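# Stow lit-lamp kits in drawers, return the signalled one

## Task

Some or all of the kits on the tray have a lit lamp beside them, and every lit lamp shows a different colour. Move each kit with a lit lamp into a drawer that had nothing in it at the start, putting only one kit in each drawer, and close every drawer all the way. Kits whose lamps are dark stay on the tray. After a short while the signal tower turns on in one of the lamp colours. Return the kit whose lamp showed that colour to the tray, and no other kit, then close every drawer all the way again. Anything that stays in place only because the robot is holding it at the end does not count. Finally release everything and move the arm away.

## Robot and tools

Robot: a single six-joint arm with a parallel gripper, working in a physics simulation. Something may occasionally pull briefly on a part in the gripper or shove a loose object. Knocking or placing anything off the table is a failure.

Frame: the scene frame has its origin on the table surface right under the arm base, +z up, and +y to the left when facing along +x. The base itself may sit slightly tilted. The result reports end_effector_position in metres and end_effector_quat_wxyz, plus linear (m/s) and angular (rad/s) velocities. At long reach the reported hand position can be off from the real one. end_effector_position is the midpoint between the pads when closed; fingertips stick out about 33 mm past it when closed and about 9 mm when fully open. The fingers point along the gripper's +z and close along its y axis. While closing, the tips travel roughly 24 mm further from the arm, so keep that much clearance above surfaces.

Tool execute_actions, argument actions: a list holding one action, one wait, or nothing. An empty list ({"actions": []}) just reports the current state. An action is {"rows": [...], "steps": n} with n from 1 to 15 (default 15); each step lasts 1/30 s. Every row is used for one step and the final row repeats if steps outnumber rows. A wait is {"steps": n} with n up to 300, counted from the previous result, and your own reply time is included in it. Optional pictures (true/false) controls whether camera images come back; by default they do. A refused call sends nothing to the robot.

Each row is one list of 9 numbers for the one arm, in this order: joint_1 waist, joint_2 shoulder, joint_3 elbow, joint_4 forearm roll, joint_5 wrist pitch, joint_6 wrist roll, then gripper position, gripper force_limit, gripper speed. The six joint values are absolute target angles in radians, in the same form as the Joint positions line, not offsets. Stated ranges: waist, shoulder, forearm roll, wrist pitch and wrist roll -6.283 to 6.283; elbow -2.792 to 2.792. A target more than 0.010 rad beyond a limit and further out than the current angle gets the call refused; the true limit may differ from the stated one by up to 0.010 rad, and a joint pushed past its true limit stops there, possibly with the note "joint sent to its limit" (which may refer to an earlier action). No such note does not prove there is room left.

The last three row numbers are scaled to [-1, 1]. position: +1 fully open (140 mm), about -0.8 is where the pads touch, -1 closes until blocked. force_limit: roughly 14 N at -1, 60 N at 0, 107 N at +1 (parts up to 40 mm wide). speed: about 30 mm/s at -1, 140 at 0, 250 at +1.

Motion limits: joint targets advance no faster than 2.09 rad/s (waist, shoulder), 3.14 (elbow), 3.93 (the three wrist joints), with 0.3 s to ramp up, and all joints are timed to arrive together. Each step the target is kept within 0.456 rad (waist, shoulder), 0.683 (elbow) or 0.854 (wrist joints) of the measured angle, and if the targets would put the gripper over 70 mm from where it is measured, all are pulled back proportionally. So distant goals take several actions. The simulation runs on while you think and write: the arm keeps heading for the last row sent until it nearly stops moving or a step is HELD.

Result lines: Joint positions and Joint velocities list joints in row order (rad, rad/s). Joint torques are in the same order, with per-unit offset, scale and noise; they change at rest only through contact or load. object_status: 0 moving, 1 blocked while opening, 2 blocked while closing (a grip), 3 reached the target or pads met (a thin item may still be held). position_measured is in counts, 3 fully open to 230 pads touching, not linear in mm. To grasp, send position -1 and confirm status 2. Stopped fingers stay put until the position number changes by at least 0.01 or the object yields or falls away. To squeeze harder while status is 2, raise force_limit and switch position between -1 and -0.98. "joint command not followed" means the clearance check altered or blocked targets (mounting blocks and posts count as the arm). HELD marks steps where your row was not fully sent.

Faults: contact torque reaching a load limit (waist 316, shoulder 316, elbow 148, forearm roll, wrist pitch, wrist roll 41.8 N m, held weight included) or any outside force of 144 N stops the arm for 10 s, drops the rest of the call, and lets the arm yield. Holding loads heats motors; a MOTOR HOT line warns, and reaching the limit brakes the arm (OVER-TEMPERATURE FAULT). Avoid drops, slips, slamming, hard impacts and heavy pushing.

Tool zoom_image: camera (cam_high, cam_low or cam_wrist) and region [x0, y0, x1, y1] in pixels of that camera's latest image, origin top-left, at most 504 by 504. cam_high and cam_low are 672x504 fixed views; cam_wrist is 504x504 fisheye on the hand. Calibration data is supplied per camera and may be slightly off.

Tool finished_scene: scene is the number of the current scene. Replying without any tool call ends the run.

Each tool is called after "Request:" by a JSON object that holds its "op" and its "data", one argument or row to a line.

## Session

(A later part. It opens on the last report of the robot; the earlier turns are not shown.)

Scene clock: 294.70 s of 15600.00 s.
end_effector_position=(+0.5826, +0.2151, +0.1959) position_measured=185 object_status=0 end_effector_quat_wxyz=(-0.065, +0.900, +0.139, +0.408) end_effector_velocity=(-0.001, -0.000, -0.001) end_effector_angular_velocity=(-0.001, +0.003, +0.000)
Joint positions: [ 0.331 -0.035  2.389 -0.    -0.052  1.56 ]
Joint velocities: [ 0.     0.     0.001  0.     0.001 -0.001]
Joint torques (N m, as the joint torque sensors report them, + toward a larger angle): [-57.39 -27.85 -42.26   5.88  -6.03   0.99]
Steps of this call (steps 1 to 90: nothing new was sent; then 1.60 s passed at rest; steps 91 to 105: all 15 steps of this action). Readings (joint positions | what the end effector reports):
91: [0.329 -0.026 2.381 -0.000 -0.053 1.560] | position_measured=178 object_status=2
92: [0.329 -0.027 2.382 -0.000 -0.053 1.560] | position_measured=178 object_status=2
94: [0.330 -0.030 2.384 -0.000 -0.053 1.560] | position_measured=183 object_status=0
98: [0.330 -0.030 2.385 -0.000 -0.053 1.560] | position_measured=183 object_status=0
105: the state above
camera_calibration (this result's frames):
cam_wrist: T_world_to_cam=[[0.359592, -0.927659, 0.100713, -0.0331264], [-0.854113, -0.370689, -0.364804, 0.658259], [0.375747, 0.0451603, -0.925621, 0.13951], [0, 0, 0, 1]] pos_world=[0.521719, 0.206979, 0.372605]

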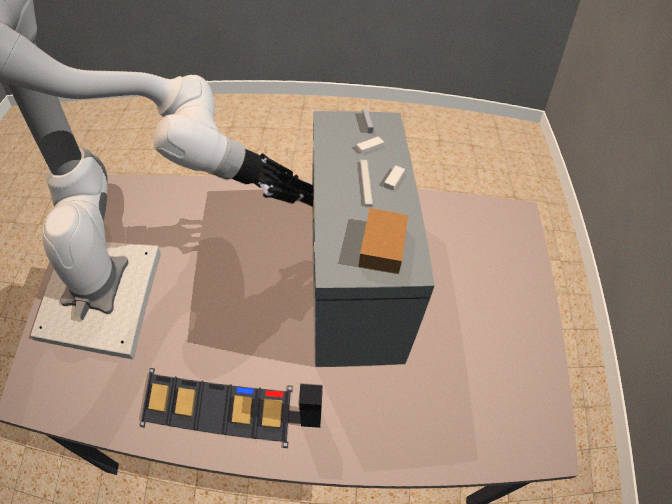

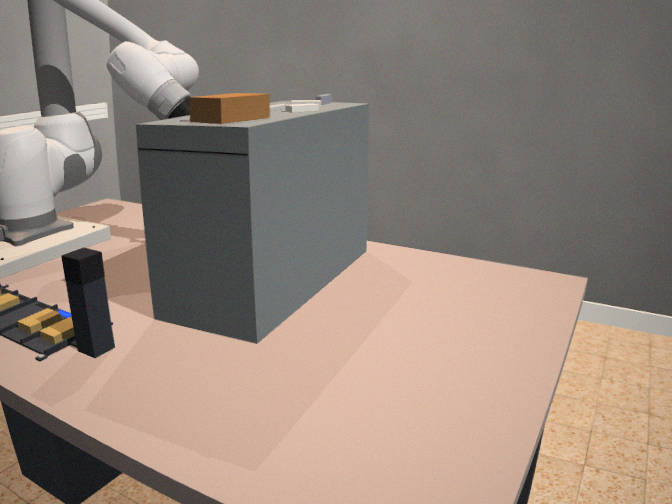

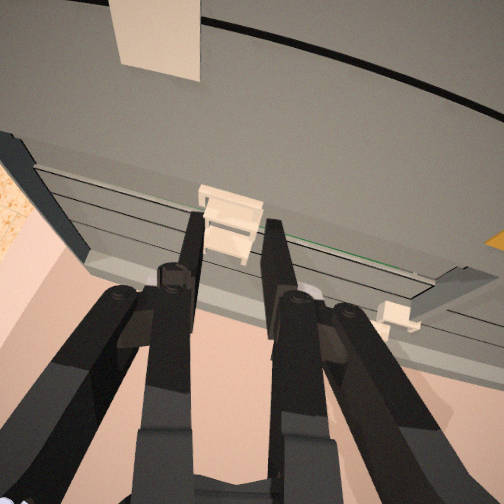

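Request:
{"op": "execute_actions", "data": {
  "actions": [
    {"rows":[[0.334,-0.035,2.389,0,-0.052,1.56,-1,-0.4,-0.5],[0.334,-0.035,2.389,0,-0.052,1.56,-1,-0.4,-0.5],[0.334,-0.035,2.389,0,-0.052,1.56,-1,-0.4,-0.5],[0.334,-0.035,2.389,0,-0.052,1.56,-1,-0.4,-0.5],[0.334,-0.035,2.389,0,-0.052,1.56,-1,-0.4,-0.5],[0.337,-0.035,2.389,0,-0.052,1.56,-1,-0.4,-0.5]],"steps":15}
  ]
}}

Scene clock: 298.83 s of 15600.00 s.
end_effector_position=(+0.5812, +0.2184, +0.1959) position_measured=191 object_status=2 end_effector_quat_wxyz=(-0.066, +0.900, +0.142, +0.408) end_effector_velocity=(-0.000, +0.001, -0.000) end_effector_angular_velocity=(+0.000, +0.001, +0.001)
Joint positions: [ 0.337 -0.035  2.389  0.    -0.052  1.56 ]
Joint velocities: [ 0.002  0.001 -0.     0.     0.     0.001]
Joint torques (N m, as the joint torque sensors report them, + toward a larger angle): [-18.2  -23.46 -41.65   3.89  -5.82   0.35]
Steps of this call (steps 1 to 15: the robot went on to your last target; steps 16 to 90: nothing new was sent; then 0.63 s passed at rest; steps 91 to 105: all 15 steps of this action). Readings (joint positions | what the end effector reports):
91: [0.331 -0.035 2.389 0.000 -0.052 1.560] | position_measured=185 object_status=2
92: [0.332 -0.035 2.389 0.000 -0.052 1.560] | position_measured=185 object_status=2
94: [0.333 -0.035 2.389 0.000 -0.052 1.560] | position_measured=189 object_status=0
98: [0.336 -0.035 2.389 0.000 -0.052 1.560] | position_measured=190 object_status=0
105: the state above
camera_calibration (this result's frames):
cam_wrist: T_world_to_cam=[[0.36465, -0.925702, 0.10053, -0.0329334], [-0.852123, -0.375279, -0.364763, 0.658173], [0.375388, 0.047347, -0.925658, 0.139577], [0, 0, 0, 1]] pos_world=[0.520458, 0.209903, 0.372588]

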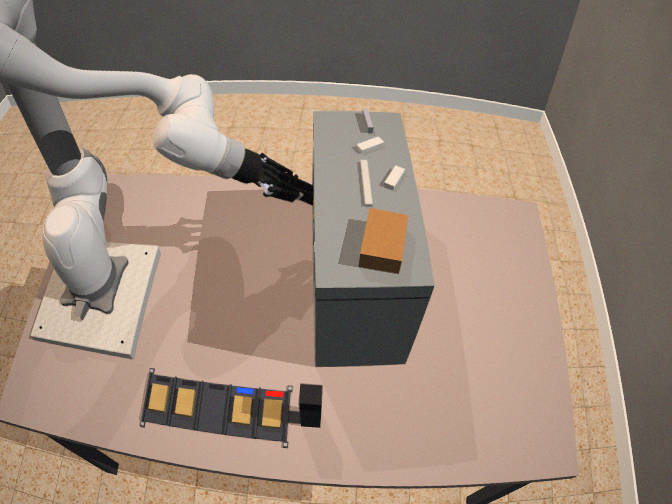

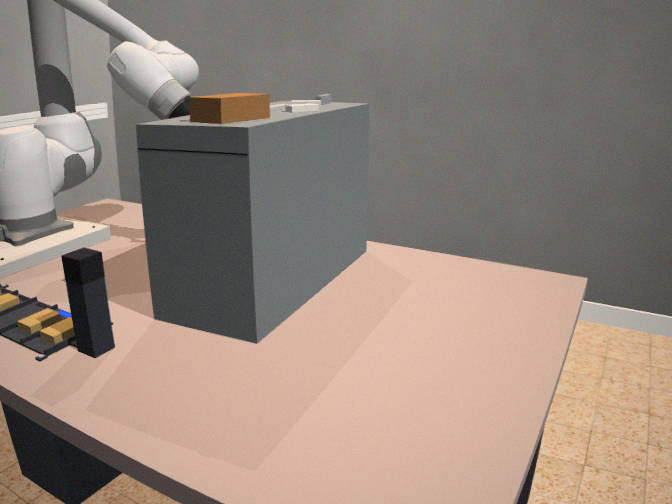

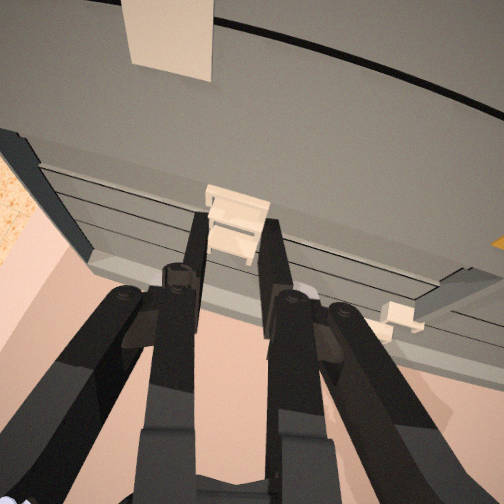

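Request:
{"op": "execute_actions", "data": {
  "actions": [
    {"rows":[[0.341,-0.043,2.396,0,-0.051,1.56,-1,-0.4,-0.5],[0.341,-0.043,2.396,0,-0.051,1.56,-1,-0.4,-0.5],[0.341,-0.043,2.396,0,-0.051,1.56,-1,-0.4,-0.5],[0.344,-0.053,2.404,0,-0.05,1.56,-1,-0.4,-0.5],[0.344,-0.053,2.404,0,-0.05,1.56,-1,-0.4,-0.5],[0.344,-0.053,2.404,0,-0.05,1.56,-1,-0.4,-0.5],[0.347,-0.063,2.413,0,-0.049,1.56,-1,-0.4,-0.5],[0.347,-0.063,2.413,0,-0.049,1.56,-1,-0.4,-0.5],[0.347,-0.063,2.413,0,-0.049,1.56,-1,-0.4,-0.5],[0.351,-0.074,2.422,0,-0.047,1.56,-1,-0.4,-0.5],[0.351,-0.074,2.422,0,-0.047,1.56,-1,-0.4,-0.5],[0.351,-0.074,2.422,0,-0.047,1.56,-1,-0.4,-0.5],[0.354,-0.084,2.431,0,-0.046,1.56,-1,-0.4,-0.5]],"steps":15}
  ]
}}

Scene clock: 306.73 s of 15600.00 s.
end_effector_position=(+0.5533, +0.2195, +0.1968) position_measured=191 object_status=2 end_effector_quat_wxyz=(-0.070, +0.898, +0.149, +0.408) end_effector_velocity=(-0.064, -0.000, -0.001) end_effector_angular_velocity=(+0.000, -0.002, +0.033)
Joint positions: [ 0.353 -0.081  2.428 -0.    -0.046  1.56 ]
Joint velocities: [ 0.034 -0.103  0.093  0.     0.009  0.   ]
Joint torques (N m, as the joint torque sensors report them, + toward a larger angle): [ 61.96 -22.52 -58.39   0.13 -11.49  -1.67]
Steps of this call (steps 1 to 15: the robot went on to your last target; steps 16 to 90: nothing new was sent; then 4.40 s passed at rest; steps 91 to 105: all 15 steps of this action). Readings (joint positions | what the end effector reports):
91: [0.337 -0.035 2.389 -0.000 -0.052 1.560] | position_measured=191 object_status=2
92: [0.338 -0.037 2.391 0.000 -0.052 1.560] | position_measured=191 object_status=2
94: [0.340 -0.042 2.395 0.000 -0.051 1.560] | position_measured=191 object_status=2
98: [0.344 -0.055 2.406 -0.000 -0.050 1.560] | position_measured=191 object_status=2
105: the state above
camera_calibration (this result's frames):
cam_wrist: T_world_to_cam=[[0.379312, -0.919754, 0.100874, -0.0313121], [-0.845657, -0.388851, -0.365594, 0.634624], [0.375482, 0.0533699, -0.925292, 0.149436], [0, 0, 0, 1]] pos_world=[0.49244, 0.209999, 0.373446]

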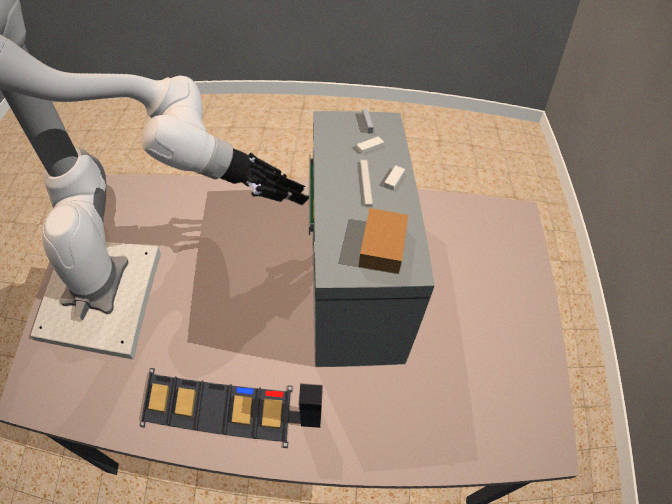

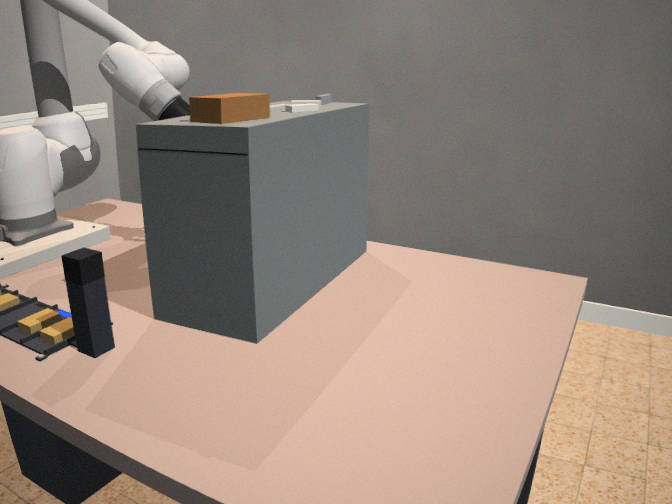

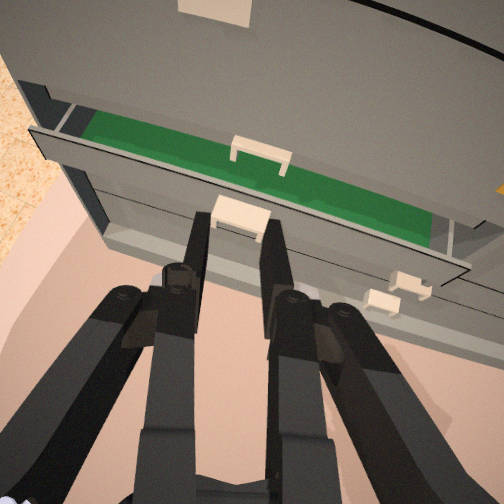

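Request:
{"op": "execute_actions", "data": {
  "actions": [
    {"rows":[[0.35,-0.086,2.433,0,-0.046,1.56,-1,-0.4,-0.5],[0.35,-0.086,2.433,0,-0.046,1.56,-1,-0.4,-0.5],[0.35,-0.086,2.433,0,-0.046,1.56,-1,-0.4,-0.5],[0.35,-0.086,2.433,0,-0.046,1.56,-1,-0.4,-0.5],[0.352,-0.096,2.441,0,-0.045,1.56,-1,-0.4,-0.5],[0.352,-0.096,2.441,0,-0.045,1.56,-1,-0.4,-0.5],[0.352,-0.096,2.441,0,-0.045,1.56,-1,-0.4,-0.5],[0.354,-0.106,2.45,0,-0.043,1.56,-1,-0.4,-0.5],[0.354,-0.106,2.45,0,-0.043,1.56,-1,-0.4,-0.5],[0.354,-0.106,2.45,0,-0.043,1.56,-1,-0.4,-0.5],[0.356,-0.116,2.458,0,-0.042,1.56,-1,-0.4,-0.5]],"steps":15}
  ],
  "pictures": false
}}

Scene clock: 313.27 s of 15600.00 s.
end_effector_position=(+0.5345, +0.2152, +0.1969) position_measured=191 object_status=2 end_effector_quat_wxyz=(-0.070, +0.898, +0.150, +0.408) end_effector_velocity=(-0.004, -0.001, +0.000) end_effector_angular_velocity=(-0.000, -0.001, +0.001)
Joint positions: [ 0.356 -0.116  2.458 -0.    -0.042  1.56 ]
Joint velocities: [ 0.001 -0.008  0.006 -0.     0.001 -0.   ]
Joint torques (N m, as the joint torque sensors report them, + toward a larger angle): [ 20.44 -30.39 -52.23   1.92 -10.62  -0.74]
Steps of this call (steps 1 to 15: the robot went on to your last target; steps 16 to 90: nothing new was sent; then 3.03 s passed at rest; steps 91 to 105: all 15 steps of this action). Readings (joint positions | what the end effector reports):
91: [0.354 -0.084 2.431 -0.000 -0.046 1.560] | position_measured=191 object_status=2
92: [0.353 -0.085 2.432 0.000 -0.046 1.560] | position_measured=191 object_status=2
94: [0.351 -0.086 2.433 -0.000 -0.046 1.560] | position_measured=191 object_status=2
98: [0.352 -0.095 2.441 -0.000 -0.045 1.560] | position_measured=191 object_status=2
105: the state above

Request:
{"op": "execute_actions", "data": {
  "actions": [
    {"rows":[[0.357,-0.126,2.466,0,-0.04,1.56,-1,-0.4,-0.5],[0.357,-0.126,2.466,0,-0.04,1.56,-1,-0.4,-0.5],[0.357,-0.126,2.466,0,-0.04,1.56,-1,-0.4,-0.5],[0.359,-0.137,2.475,0,-0.038,1.56,-1,-0.4,-0.5],[0.359,-0.137,2.475,0,-0.038,1.56,-1,-0.4,-0.5],[0.359,-0.137,2.475,0,-0.038,1.56,-1,-0.4,-0.5],[0.361,-0.148,2.484,0,-0.036,1.56,-1,-0.4,-0.5],[0.361,-0.148,2.484,0,-0.036,1.56,-1,-0.4,-0.5],[0.361,-0.148,2.484,0,-0.036,1.56,-1,-0.4,-0.5],[0.363,-0.158,2.492,0,-0.034,1.56,-1,-0.4,-0.5],[0.363,-0.158,2.492,0,-0.034,1.56,-1,-0.4,-0.5],[0.363,-0.158,2.492,0,-0.034,1.56,-1,-0.4,-0.5],[0.365,-0.169,2.5,0,-0.031,1.56,-1,-0.4,-0.5]],"steps":15}
  ]
}}

Scene clock: 318.83 s of 15600.00 s.
end_effector_position=(+0.5075, +0.2110, +0.1965) position_measured=191 object_status=2 end_effector_quat_wxyz=(-0.072, +0.897, +0.154, +0.408) end_effector_velocity=(-0.061, -0.008, -0.001) end_effector_angular_velocity=(+0.000, +0.001, +0.023)
Joint positions: [ 0.364 -0.166  2.497 -0.    -0.032  1.56 ]
Joint velocities: [ 0.024 -0.115  0.087  0.     0.029  0.001]
Joint torques (N m, as the joint torque sensors report them, + toward a larger angle): [ -1.01 -18.23 -45.92   3.17  -6.84  -0.35]
Steps of this call (steps 1 to 15: the robot went on to your last target; steps 16 to 90: nothing new was sent; then 2.07 s passed at rest; steps 91 to 105: all 15 steps of this action). Readings (joint positions | what the end effector reports):
91: [0.356 -0.116 2.458 -0.000 -0.042 1.560] | position_measured=191 object_status=2
92: [0.356 -0.119 2.460 -0.000 -0.042 1.560] | position_measured=191 object_status=2
94: [0.357 -0.125 2.465 0.000 -0.040 1.560] | position_measured=191 object_status=2
98: [0.360 -0.140 2.477 0.000 -0.038 1.560] | position_measured=191 object_status=2
105: the state above
camera_calibration (this result's frames):
cam_wrist: T_world_to_cam=[[0.389928, -0.915277, 0.101116, -0.0281085], [-0.840511, -0.398615, -0.366943, 0.592198], [0.376161, 0.0580929, -0.924731, 0.165336], [0, 0, 0, 1]] pos_world=[0.446516, 0.200727, 0.373037]

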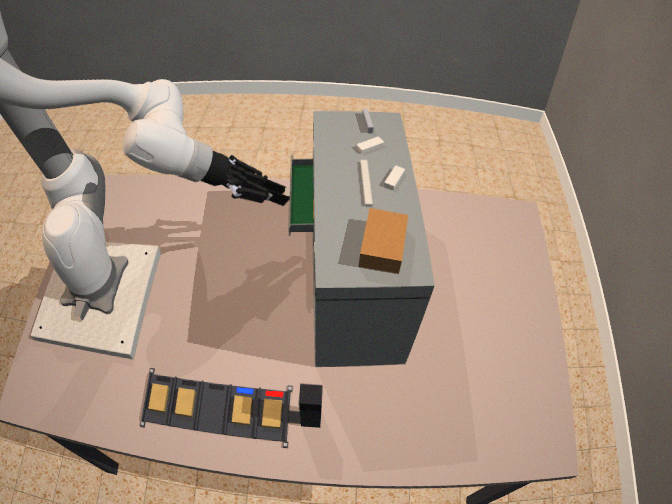

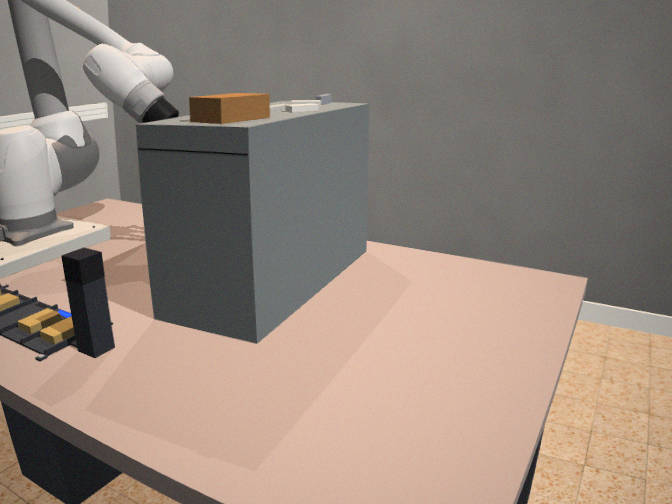

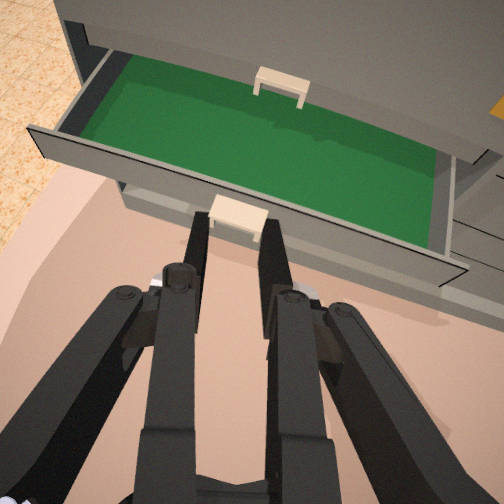

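Request:
{"op": "execute_actions", "data": {
  "actions": [
    {"rows":[[0.367,-0.181,2.509,0,-0.028,1.56,-1,-0.4,-0.5],[0.367,-0.181,2.509,0,-0.028,1.56,-1,-0.4,-0.5],[0.367,-0.181,2.509,0,-0.028,1.56,-1,-0.4,-0.5],[0.369,-0.194,2.518,0,-0.024,1.56,-1,-0.4,-0.5],[0.369,-0.194,2.518,0,-0.024,1.56,-1,-0.4,-0.5],[0.369,-0.194,2.518,0,-0.024,1.56,-1,-0.4,-0.5],[0.371,-0.206,2.526,0,-0.02,1.56,-1,-0.4,-0.5],[0.371,-0.206,2.526,0,-0.02,1.56,-1,-0.4,-0.5],[0.371,-0.206,2.526,0,-0.02,1.56,-1,-0.4,-0.5],[0.373,-0.219,2.535,0,-0.016,1.56,-1,-0.4,-0.5],[0.373,-0.219,2.535,0,-0.016,1.56,-1,-0.4,-0.5],[0.373,-0.219,2.535,0,-0.016,1.56,-1,-0.4,-0.5],[0.375,-0.2315,2.544,0,-0.012,1.56,-1,-0.4,-0.5]],"steps":15}
  ],
  "pictures": false
}}

Request:
{"op": "execute_actions", "data": {
  "actions": [
    {"rows":[[0.375,-0.2315,2.544,0,-0.012,1.56,-1,-0.4,-0.5],[0.375,-0.2315,2.544,0,-0.012,1.56,-1,-0.4,-0.5],[0.375,-0.2315,2.544,0,-0.012,1.56,-0.2,-0.4,0]],"steps":12}
  ]
}}

Scene clock: 326.17 s of 15600.00 s.
end_effector_position=(+0.4765, +0.2057, +0.1961) position_measured=191 object_status=2 end_effector_quat_wxyz=(-0.074, +0.896, +0.159, +0.407) end_effector_velocity=(-0.068, -0.011, -0.004) end_effector_angular_velocity=(-0.000, -0.001, +0.024)
Joint positions: [ 0.374 -0.227  2.541 -0.    -0.013  1.56 ]
Joint velocities: [ 0.024 -0.136  0.097 -0.     0.038 -0.   ]
Joint torques (N m, as the joint torque sensors report them, + toward a larger angle): [-35.1   -9.29 -36.18   4.03  -2.16   0.39]
Steps of this call (steps 1 to 15: the robot went on to your last target; steps 16 to 90: nothing new was sent; then 3.83 s passed at rest; steps 91 to 105: all 15 steps of this action). Readings (joint positions | what the end effector reports):
91: [0.365 -0.169 2.500 -0.000 -0.031 1.560] | position_measured=191 object_status=2
92: [0.365 -0.172 2.502 0.000 -0.030 1.560] | position_measured=191 object_status=2
94: [0.366 -0.180 2.508 -0.000 -0.028 1.560] | position_measured=191 object_status=2
98: [0.369 -0.197 2.520 -0.000 -0.023 1.560] | position_measured=191 object_status=2
105: the state above

Scene clock: 326.57 s of 15600.00 s.
end_effector_position=(+0.4743, +0.2052, +0.1958) position_measured=154 object_status=0 end_effector_quat_wxyz=(-0.074, +0.896, +0.159, +0.407) end_effector_velocity=(+0.000, +0.000, +0.000) end_effector_angular_velocity=(+0.001, -0.002, +0.001)
Joint positions: [ 0.375 -0.232  2.544 -0.    -0.012  1.56 ]
Joint velocities: [ 0.    -0.     0.     0.    -0.002 -0.   ]
Joint torques (N m, as the joint torque sensors report them, + toward a larger angle): [ -2.38  -9.41 -32.49   3.35  -1.86   0.05]
Steps of this call (steps 1 to 12: all 12 steps of this action). Readings (joint positions | what the end effector reports):
1: [0.375 -0.230 2.543 -0.000 -0.013 1.560] | position_measured=191 object_status=2
2: [0.375 -0.231 2.544 -0.000 -0.012 1.560] | position_measured=191 object_status=2
4: [0.375 -0.231 2.544 -0.000 -0.012 1.560] | position_measured=191 object_status=0
8: [0.375 -0.232 2.544 -0.000 -0.012 1.560] | position_measured=158 object_status=0
12: the state above
camera_calibration (this result's frames):
cam_wrist: T_world_to_cam=[[0.399703, -0.911039, 0.101222, -0.0258506], [-0.83642, -0.407668, -0.366344, 0.561551], [0.375019, 0.0617641, -0.924957, 0.177349], [0, 0, 0, 1]] pos_world=[0.413516, 0.194422, 0.372378]

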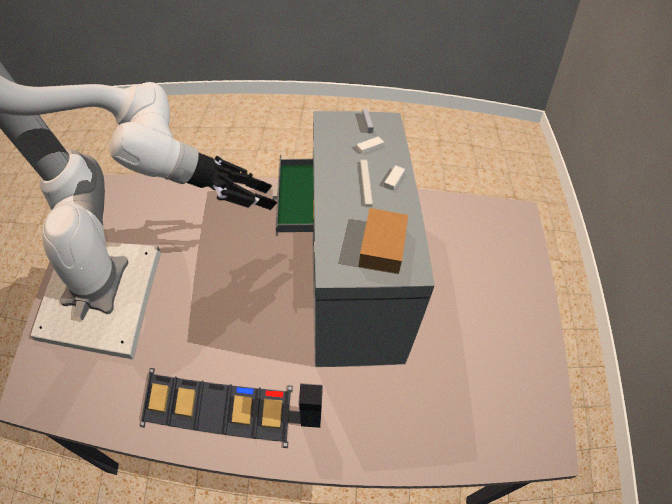

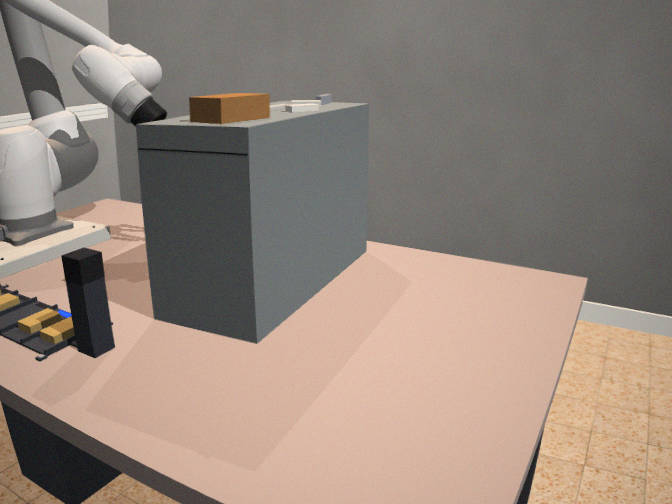

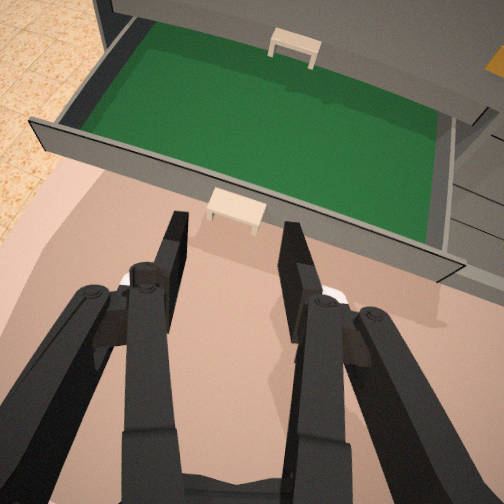

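Request:
{"op": "execute_actions", "data": {
  "actions": [
    {"rows":[[0.385,-0.33,2.6,0,0.03,1.56,-0.25,-0.4,0],[0.385,-0.33,2.6,0,0.03,1.56,-0.25,-0.4,0],[0.385,-0.33,2.6,0,0.03,1.56,-0.25,-0.4,0],[0.385,-0.33,2.6,0,0.03,1.56,-0.25,-0.4,0],[0.385,-0.33,2.6,0,0.03,1.56,-0.25,-0.4,0],[0.385,-0.33,2.6,0,0.03,1.56,-0.25,-0.4,0],[0.2,-0.3,2.25,0,1.14,0.5,-0.25,-0.4,0]],"steps":15}
  ],
  "pictures": false
}}

Request:
{"op": "execute_actions", "data": {
  "actions": [
    {"rows":[[0.2,-0.3,2.25,0,1.14,0.5,-0.25,-0.4,0]],"steps":15}
  ],
  "pictures": false
}}

Request:
{"op": "execute_actions", "data": {
  "actions": [
    {"rows":[[-0.5,-0.15,2.15,0,1.14,-0.593,-0.25,-0.4,0]],"steps":15}
  ],
  "pictures": false
}}

Request:
{"op": "execute_actions", "data": {
  "actions": [
    {"rows":[[-0.5,-0.15,2.15,0,1.14,-0.593,-0.25,-0.4,0],[-0.5,-0.15,2.15,0,1.14,-0.593,-0.25,-0.4,0],[-0.5,-0.15,2.15,0,1.14,-0.593,-0.25,-0.4,0],[-0.5,-0.15,2.15,0,1.14,-0.593,-0.25,-0.4,0],[-0.5,-0.15,2.15,0,1.14,-0.593,-0.25,-0.4,0],[-0.593,0.148,2.006,0,0.98,-0.593,-0.25,-0.4,0]],"steps":15}
  ],
  "pictures": false
}}

Request:
{"op": "execute_actions", "data": {
  "actions": [
    {"rows":[[-0.593,0.148,2.006,0,0.98,-0.593,-0.25,-0.4,0]],"steps":15}
  ]
}}

Scene clock: 340.77 s of 15600.00 s.
end_effector_position=(+0.4248, +0.1490, +0.1981) position_measured=160 object_status=3 end_effector_quat_wxyz=(+0.018, +0.904, +0.334, +0.266) end_effector_velocity=(-0.172, -0.264, +0.099) end_effector_angular_velocity=(-1.846, +1.449, +1.907)
Joint positions: [ 0.295 -0.315  2.441 -0.     0.486  1.125]
Joint velocities: [-0.462  0.071 -0.936  0.     2.771 -2.734]
Joint torques (N m, as the joint torque sensors report them, + toward a larger angle): [  2.71  -7.65 -26.57   2.93  -0.66   0.14]
Steps of this call (steps 1 to 15: the robot went on to your last target; steps 16 to 90: nothing new was sent; then 10.70 s passed at rest; steps 91 to 105: all 15 steps of this action). Readings (joint positions | what the end effector reports):
91: [0.375 -0.232 2.544 -0.000 -0.012 1.560] | position_measured=154 object_status=0
92: [0.375 -0.235 2.546 -0.000 -0.011 1.560] | position_measured=156 object_status=0
94: [0.378 -0.265 2.563 -0.000 0.002 1.560] | position_measured=160 object_status=0
98: [0.383 -0.329 2.598 -0.000 0.038 1.554] | position_measured=160 object_status=0
105: the state above

Scene clock: 341.27 s of 15600.00 s.
end_effector_position=(+0.3406, +0.0907, +0.2421) position_measured=160 object_status=3 end_effector_quat_wxyz=(+0.007, +0.813, +0.581, +0.031) end_effector_velocity=(+0.001, -0.000, +0.001) end_effector_angular_velocity=(-0.000, -0.002, +0.003)
Joint positions: [ 0.2  -0.3   2.25 -0.    1.14  0.5 ]
Joint velocities: [-0.     0.001 -0.002 -0.001 -0.001 -0.003]
Joint torques (N m, as the joint torque sensors report them, + toward a larger angle): [ -1.56  -9.7  -39.35   4.2   -0.1    0.06]
Steps of this call (steps 1 to 15: all 15 steps of this action). Readings (joint positions | what the end effector reports):
1: [0.281 -0.312 2.412 -0.000 0.577 1.037] | position_measured=160 object_status=3
2: [0.269 -0.311 2.388 -0.000 0.661 0.957] | position_measured=160 object_status=3
4: [0.247 -0.307 2.344 -0.000 0.816 0.809] | position_measured=160 object_status=3
8: [0.210 -0.302 2.271 -0.000 1.068 0.569] | position_measured=160 object_status=3
15: the state above

Scene clock: 341.77 s of 15600.00 s.
end_effector_position=(+0.3900, -0.0618, +0.2381) position_measured=160 object_status=3 end_effector_quat_wxyz=(+0.005, +0.724, +0.689, +0.013) end_effector_velocity=(+0.013, -0.411, -0.015) end_effector_angular_velocity=(-0.014, +0.057, +0.378)
Joint positions: [-0.206 -0.201  2.184 -0.     1.14  -0.187]
Joint velocities: [-1.005  0.175 -0.117  0.    -0.001 -1.383]
Joint torques (N m, as the joint torque sensors report them, + toward a larger angle): [ -3.15 -20.93 -37.17   4.09   0.09   0.16]
Steps of this call (steps 1 to 15: all 15 steps of this action). Readings (joint positions | what the end effector reports):
1: [0.200 -0.300 2.250 -0.000 1.140 0.500] | position_measured=160 object_status=3
2: [0.196 -0.299 2.249 -0.000 1.140 0.493] | position_measured=160 object_status=3
4: [0.167 -0.289 2.243 -0.000 1.140 0.437] | position_measured=160 object_status=3
8: [0.034 -0.249 2.216 -0.000 1.140 0.189] | position_measured=160 object_status=3
15: the state above

Scene clock: 342.27 s of 15600.00 s.
end_effector_position=(+0.4443, -0.2477, +0.1914) position_measured=160 object_status=3 end_effector_quat_wxyz=(-0.000, +0.709, +0.705, +0.009) end_effector_velocity=(+0.221, -0.348, -0.208) end_effector_angular_velocity=(-0.009, -0.012, -0.159)
Joint positions: [-0.541  0.036  2.06   0.     1.041 -0.566]
Joint velocities: [-0.347  0.752 -0.363 -0.    -0.407 -0.188]
Joint torques (N m, as the joint torque sensors report them, + toward a larger angle): [ -0.25 -39.65 -34.32   3.81  -0.04   0.24]
Steps of this call (steps 1 to 15: all 15 steps of this action). Readings (joint positions | what the end effector reports):
1: [-0.240 -0.195 2.180 -0.000 1.140 -0.234] | position_measured=160 object_status=3
2: [-0.274 -0.189 2.176 -0.000 1.140 -0.281] | position_measured=160 object_status=3
4: [-0.341 -0.178 2.168 -0.000 1.140 -0.373] | position_measured=160 object_status=3
8: [-0.459 -0.145 2.148 -0.000 1.136 -0.531] | position_measured=160 object_status=3
15: the state above

Scene clock: 342.77 s of 15600.00 s.
end_effector_position=(+0.4744, -0.3008, +0.1570) position_measured=160 object_status=3 end_effector_quat_wxyz=(+0.001, +0.718, +0.696, +0.009) end_effector_velocity=(-0.000, -0.000, +0.000) end_effector_angular_velocity=(-0.000, -0.000, +0.000)
Joint positions: [-0.593  0.148  2.006  0.     0.98  -0.593]
Joint velocities: [-0. -0. -0. -0.  0. -0.]
Joint torques (N m, as the joint torque sensors report them, + toward a larger angle): [ -0.17 -50.94 -34.75   3.97   0.01   0.2 ]
Steps of this call (steps 1 to 15: all 15 steps of this action). Readings (joint positions | what the end effector reports):
1: [-0.553 0.061 2.048 0.000 1.027 -0.572] | position_measured=160 object_status=3
2: [-0.565 0.086 2.036 0.000 1.013 -0.578] | position_measured=160 object_status=3
4: [-0.584 0.129 2.015 0.000 0.991 -0.588] | position_measured=160 object_status=3
8: [-0.593 0.147 2.006 0.000 0.980 -0.593] | position_measured=160 object_status=3
15: the state above
camera_calibration (this result's frames):
cam_wrist: T_world_to_cam=[[0.99535, 0.0886092, 0.0377773, -0.454961], [0.0623619, -0.891669, 0.448371, -0.358745], [0.0734147, -0.44393, -0.893049, 0.158604], [0, 0, 0, 1]] pos_world=[0.463574, -0.209159, 0.319679]

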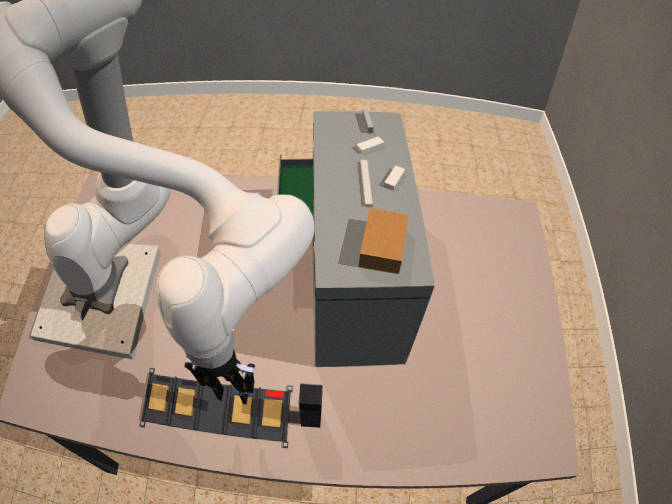

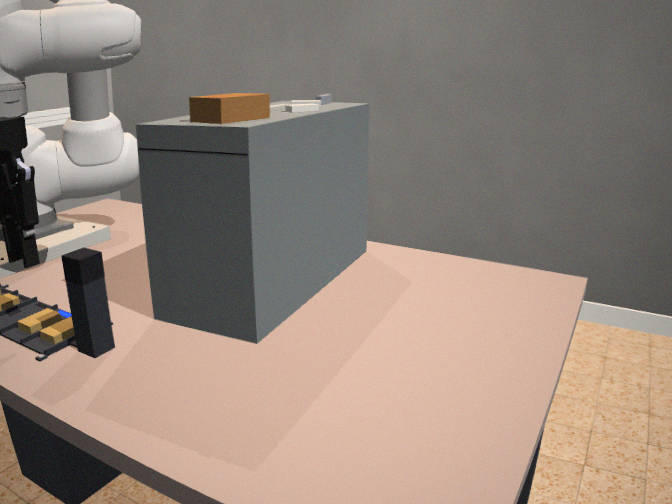

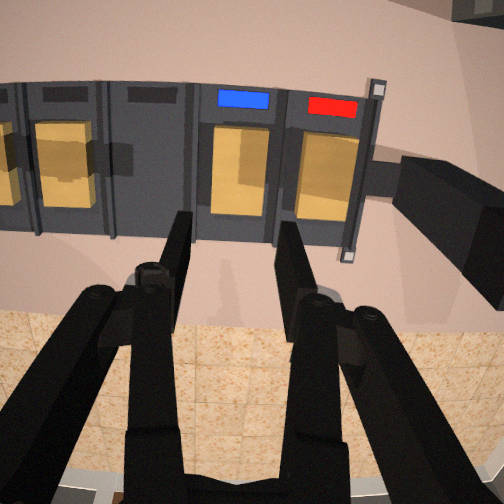

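Request:
{"op": "execute_actions", "data": {
  "actions": [
    {"rows":[[-0.593,0.2,2.045,0,0.89,-0.593,-0.25,-0.4,0],[-0.593,0.2,2.045,0,0.89,-0.593,-0.25,-0.4,0],[-0.593,0.2,2.045,0,0.89,-0.593,-0.25,-0.4,0],[-0.593,0.2,2.045,0,0.89,-0.593,-0.25,-0.4,0],[-0.593,0.245,2.073,0,0.816,-0.593,-0.25,-0.4,0],[-0.593,0.245,2.073,0,0.816,-0.593,-0.25,-0.4,0],[-0.593,0.245,2.073,0,0.816,-0.593,-0.25,-0.4,0],[-0.593,0.245,2.073,0,0.816,-0.593,-0.25,-0.4,0],[-0.593,0.272,2.09,0,0.772,-0.593,-0.25,-0.4,0]],"steps":15}
  ]
}}

Request:
{"op": "execute_actions", "data": {
  "actions": [
    {"rows":[[-0.593,0.272,2.09,0,0.772,-0.593,-1,-0.4,0]],"steps":15}
  ]
}}

Scene clock: 349.50 s of 15600.00 s.
end_effector_position=(+0.4765, -0.3003, +0.0515) position_measured=160 object_status=3 end_effector_quat_wxyz=(+0.001, +0.718, +0.696, +0.009) end_effector_velocity=(+0.001, -0.001, -0.002) end_effector_angular_velocity=(-0.003, -0.003, +0.001)
Joint positions: [-0.593  0.272  2.09  -0.     0.772 -0.593]
Joint velocities: [ 0.001  0.003  0.002 -0.001 -0.009 -0.   ]
Joint torques (N m, as the joint torque sensors report them, + toward a larger angle): [  0.26 -58.09 -27.96   3.26   0.12   0.04]
Steps of this call (steps 1 to 15: the robot went on to your last target; steps 16 to 90: nothing new was sent; then 3.23 s passed at rest; steps 91 to 105: all 15 steps of this action). Readings (joint positions | what the end effector reports):
91: [-0.593 0.148 2.006 0.000 0.980 -0.593] | position_measured=160 object_status=3
92: [-0.593 0.152 2.008 0.000 0.973 -0.593] | position_measured=160 object_status=3
94: [-0.593 0.179 2.029 0.000 0.926 -0.593] | position_measured=160 object_status=3
98: [-0.593 0.233 2.066 -0.000 0.836 -0.593] | position_measured=160 object_status=3
105: the state above
camera_calibration (this result's frames):
cam_wrist: T_world_to_cam=[[0.995344, 0.0886288, 0.0378743, -0.453105], [0.0623184, -0.891563, 0.448588, -0.311067], [0.0735252, -0.444139, -0.892936, 0.0643925], [0, 0, 0, 1]] pos_world=[0.465646, -0.208579, 0.2142]

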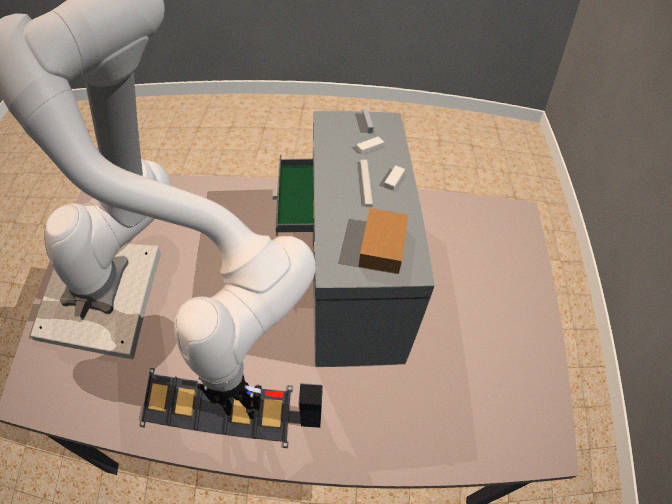

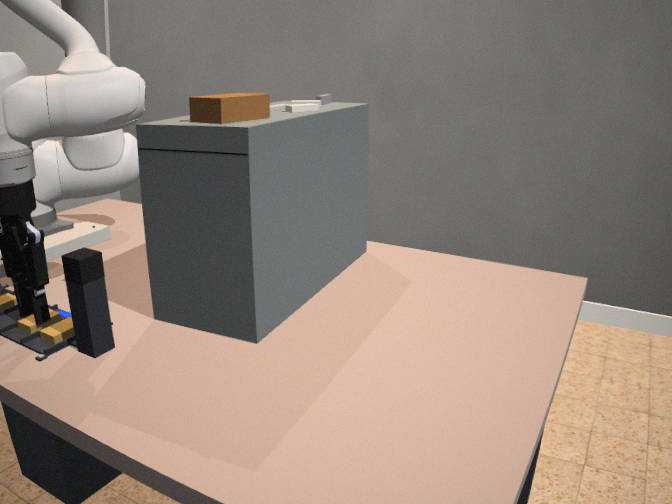

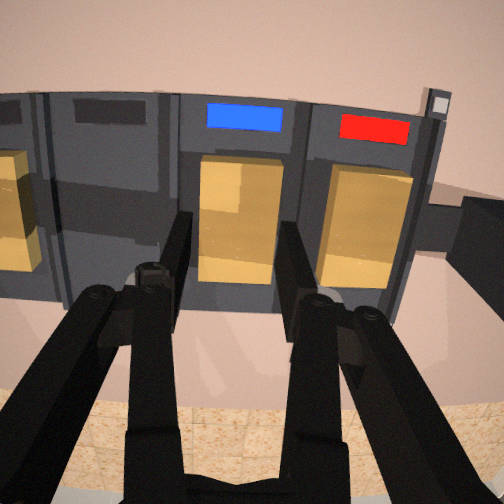

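Scene clock: 350.00 s of 15600.00 s.
end_effector_position=(+0.4765, -0.3002, +0.0513) position_measured=181 object_status=2 end_effector_quat_wxyz=(+0.001, +0.718, +0.696, +0.009) end_effector_velocity=(-0.000, +0.000, +0.000) end_effector_angular_velocity=(+0.001, +0.000, +0.000)
Joint positions: [-0.593  0.272  2.09  -0.     0.772 -0.593]
Joint velocities: [ 0.    -0.001  0.     0.     0.001  0.   ]
Joint torques (N m, as the joint torque sensors report them, + toward a larger angle): [  5.72 -27.48 -18.65   5.77  -5.49   0.18]
Steps of this call (steps 1 to 15: all 15 steps of this action). Readings (joint positions | what the end effector reports):
1: [-0.593 0.272 2.090 -0.000 0.772 -0.593] | position_measured=160 object_status=0
2: [-0.593 0.272 2.090 -0.000 0.772 -0.593] | position_measured=163 object_status=0
4: [-0.593 0.272 2.090 -0.000 0.772 -0.593] | position_measured=178 object_status=0
8: [-0.593 0.272 2.090 -0.000 0.772 -0.593] | position_measured=181 object_status=0
15: the state above
camera_calibration (this result's frames):
cam_wrist: T_world_to_cam=[[0.995354, 0.0885544, 0.0377923, -0.453082], [0.0623005, -0.891639, 0.448439, -0.310901], [0.0734083, -0.444001, -0.893014, 0.0643029], [0, 0, 0, 1]] pos_world=[0.465626, -0.208539, 0.213967]

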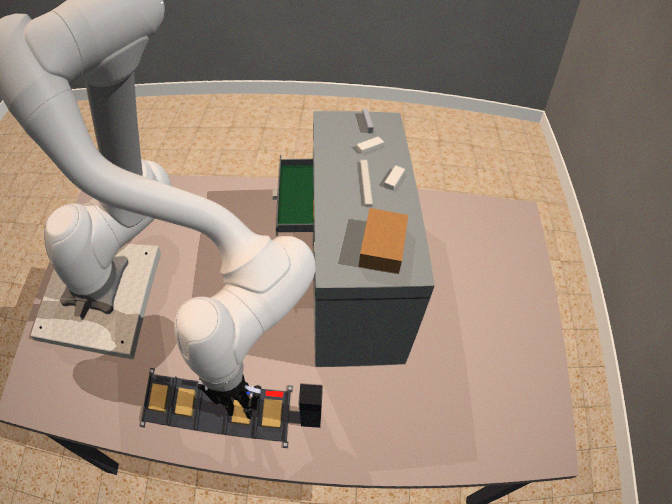

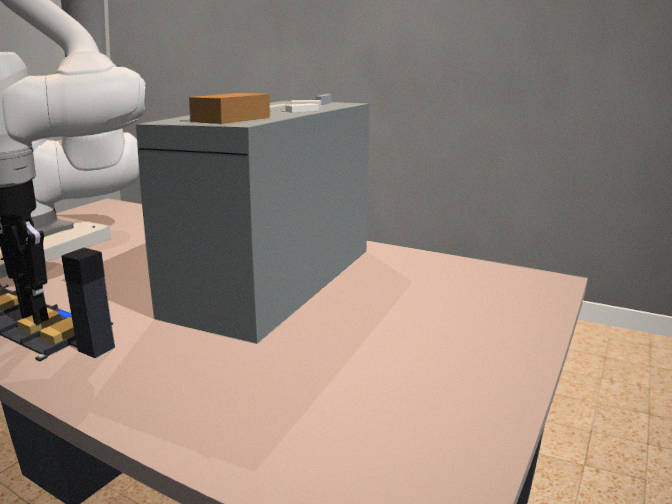

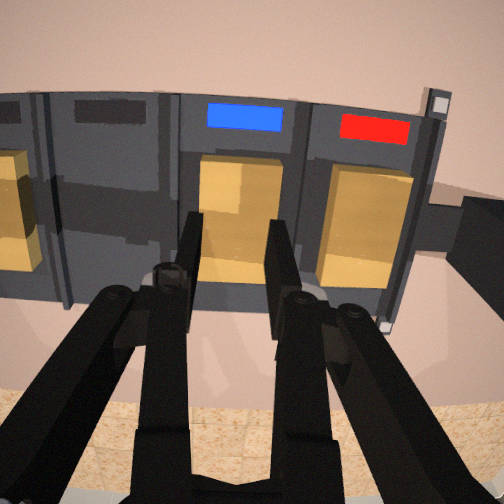

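Request:
{"op": "execute_actions", "data": {
  "actions": [
    {"rows":[[-0.593,0.262,2.084,0,0.788,-0.593,-0.98,-0.4,0]],"steps":15}
  ],
  "pictures": false
}}

Scene clock: 353.30 s of 15600.00 s.
end_effector_position=(+0.4767, -0.3004, +0.0592) position_measured=232 object_status=3 end_effector_quat_wxyz=(+0.001, +0.718, +0.696, +0.009) end_effector_velocity=(-0.001, -0.001, -0.000) end_effector_angular_velocity=(-0.001, +0.001, -0.001)
Joint positions: [-0.593  0.262  2.084  0.     0.788 -0.593]
Joint velocities: [-0.002  0.     0.    -0.002 -0.     0.   ]
Joint torques (N m, as the joint torque sensors report them, + toward a larger angle): [ -0.46 -57.85 -29.95   3.3    0.14   0.11]
Steps of this call (steps 1 to 15: the robot went on to your last target; steps 16 to 84: nothing new was sent; steps 85 to 99: all 15 steps of this action). Readings (joint positions | what the end effector reports):
85: [-0.593 0.272 2.090 -0.000 0.772 -0.593] | position_measured=181 object_status=0
86: [-0.593 0.270 2.089 0.000 0.777 -0.593] | position_measured=181 object_status=0
88: [-0.593 0.263 2.085 0.000 0.786 -0.593] | position_measured=202 object_status=0
92: [-0.593 0.262 2.084 0.000 0.788 -0.593] | position_measured=232 object_status=0
99: the state above

Request:
{"op": "execute_actions", "data": {
  "actions": [
    {"rows":[[-0.593,0.245,2.073,0,0.816,-0.593,-0.25,-0.4,0]],"steps":15}
  ]
}}

Scene clock: 355.87 s of 15600.00 s.
end_effector_position=(+0.4770, -0.3011, +0.0732) position_measured=160 object_status=0 end_effector_quat_wxyz=(+0.001, +0.718, +0.696, +0.009) end_effector_velocity=(-0.000, -0.000, +0.000) end_effector_angular_velocity=(+0.000, -0.000, -0.000)
Joint positions: [-0.593  0.245  2.073 -0.     0.816 -0.593]
Joint velocities: [-0.001 -0.    -0.     0.     0.    -0.001]
Joint torques (N m, as the joint torque sensors report them, + toward a larger angle): [  0.23 -56.11 -30.08   3.5    0.1    0.01]
Steps of this call (steps 1 to 15: the robot went on to your last target; steps 16 to 62: nothing new was sent; steps 63 to 77: all 15 steps of this action). Readings (joint positions | what the end effector reports):
63: [-0.593 0.262 2.084 -0.000 0.788 -0.593] | position_measured=232 object_status=0
64: [-0.593 0.259 2.082 -0.000 0.794 -0.593] | position_measured=232 object_status=0
66: [-0.593 0.247 2.074 -0.000 0.813 -0.593] | position_measured=214 object_status=0
70: [-0.593 0.245 2.073 -0.000 0.816 -0.593] | position_measured=184 object_status=0
77: the state above
camera_calibration (this result's frames):
cam_wrist: T_world_to_cam=[[0.995351, 0.088644, 0.0376553, -0.454316], [0.0624413, -0.891627, 0.448444, -0.321585], [0.0733264, -0.444008, -0.893017, 0.0834765], [0, 0, 0, 1]] pos_world=[0.466164, -0.209397, 0.235866]

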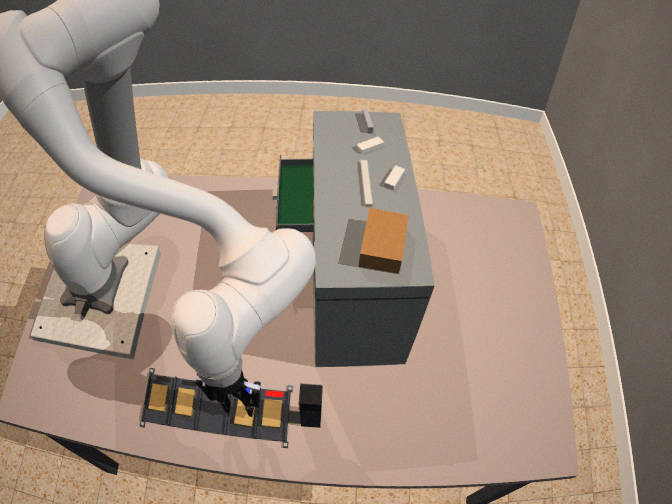

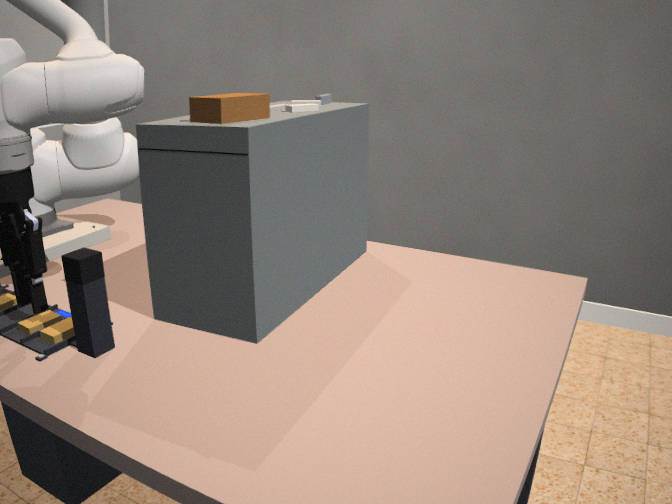

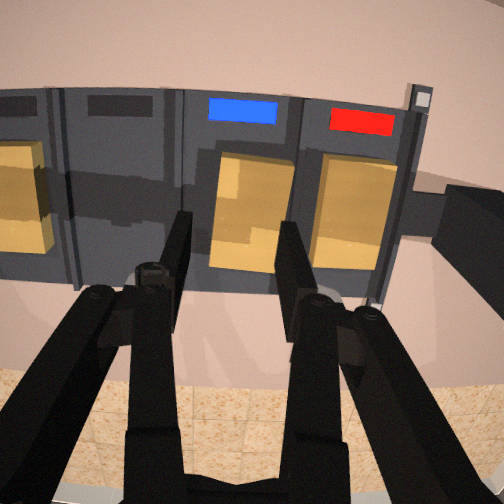

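Request:
{"op": "execute_actions", "data": {
  "actions": [
    {"rows":[[-0.581,0.247,2.073,0,0.814,-0.581,-0.25,-0.4,0],[-0.581,0.247,2.073,0,0.814,-0.581,-0.25,-0.4,0],[-0.581,0.247,2.073,0,0.814,-0.581,-0.25,-0.4,0],[-0.581,0.262,2.082,0,0.79,-0.581,-0.25,-0.4,0],[-0.581,0.262,2.082,0,0.79,-0.581,-0.25,-0.4,0],[-0.581,0.262,2.082,0,0.79,-0.581,-0.25,-0.4,0],[-0.581,0.262,2.082,0,0.79,-0.581,-0.25,-0.4,0],[-0.581,0.274,2.089,0,0.771,-0.581,-0.25,-0.4,0],[-0.581,0.274,2.089,0,0.771,-0.581,-0.25,-0.4,0],[-0.581,0.274,2.089,0,0.771,-0.581,-0.25,-0.4,0],[-0.581,0.274,2.089,0,0.771,-0.581,-0.25,-0.4,0],[-0.581,0.281,2.093,0,0.76,-0.581,-0.25,-0.4,0]],"steps":15}
  ]
}}

Scene clock: 366.93 s of 15600.00 s.
end_effector_position=(+0.4819, -0.2953, +0.0467) position_measured=160 object_status=3 end_effector_quat_wxyz=(+0.002, +0.718, +0.696, +0.009) end_effector_velocity=(+0.002, -0.000, -0.014) end_effector_angular_velocity=(-0.000, -0.004, -0.003)
Joint positions: [-0.581  0.28   2.091  0.     0.76  -0.581]
Joint velocities: [-0.     0.02   0.008  0.003 -0.031  0.   ]
Joint torques (N m, as the joint torque sensors report them, + toward a larger angle): [-20.79  12.25  28.23  -7.67   7.74   0.78]
Steps of this call (steps 1 to 15: the robot went on to your last target; steps 16 to 90: nothing new was sent; then 7.57 s passed at rest; steps 91 to 105: all 15 steps of this action). Readings (joint positions | what the end effector reports):
91: [-0.593 0.245 2.073 0.000 0.816 -0.593] | position_measured=160 object_status=3
92: [-0.590 0.245 2.073 0.000 0.816 -0.590] | position_measured=160 object_status=3
94: [-0.582 0.247 2.073 0.000 0.814 -0.582] | position_measured=160 object_status=3
98: [-0.581 0.262 2.082 0.000 0.791 -0.581] | position_measured=160 object_status=3
105: the state above
camera_calibration (this result's frames):
cam_wrist: T_world_to_cam=[[0.995269, 0.0884567, 0.040191, -0.458798], [0.06104, -0.891104, 0.449676, -0.30411], [0.0755912, -0.445095, -0.892287, 0.0605729], [0, 0, 0, 1]] pos_world=[0.470611, -0.203449, 0.209239]

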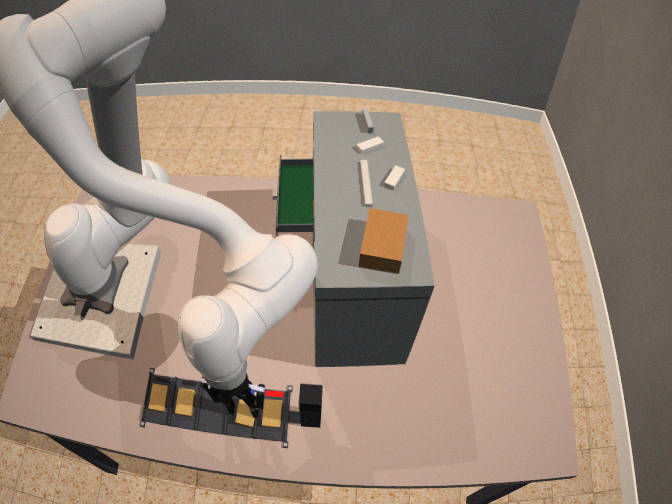

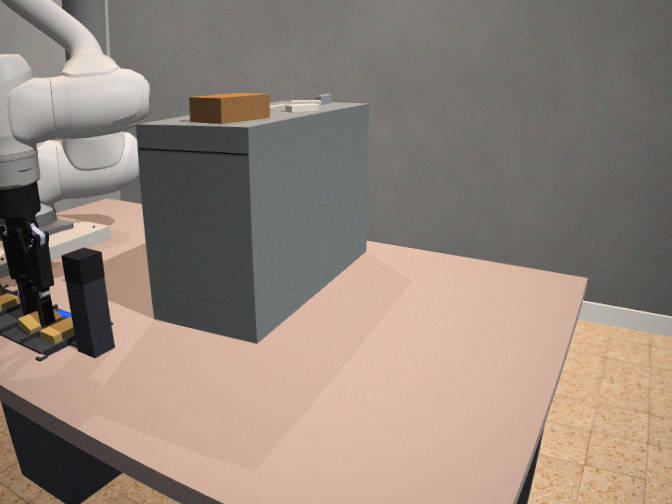

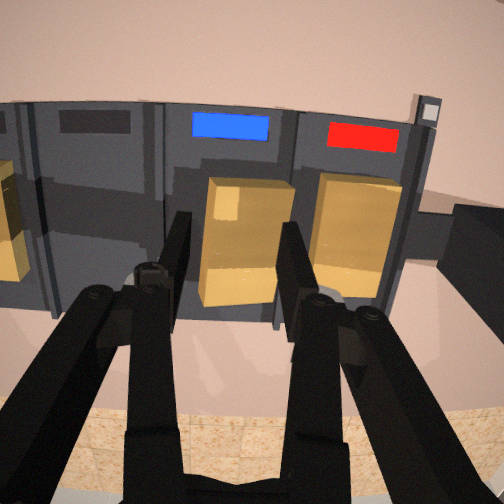

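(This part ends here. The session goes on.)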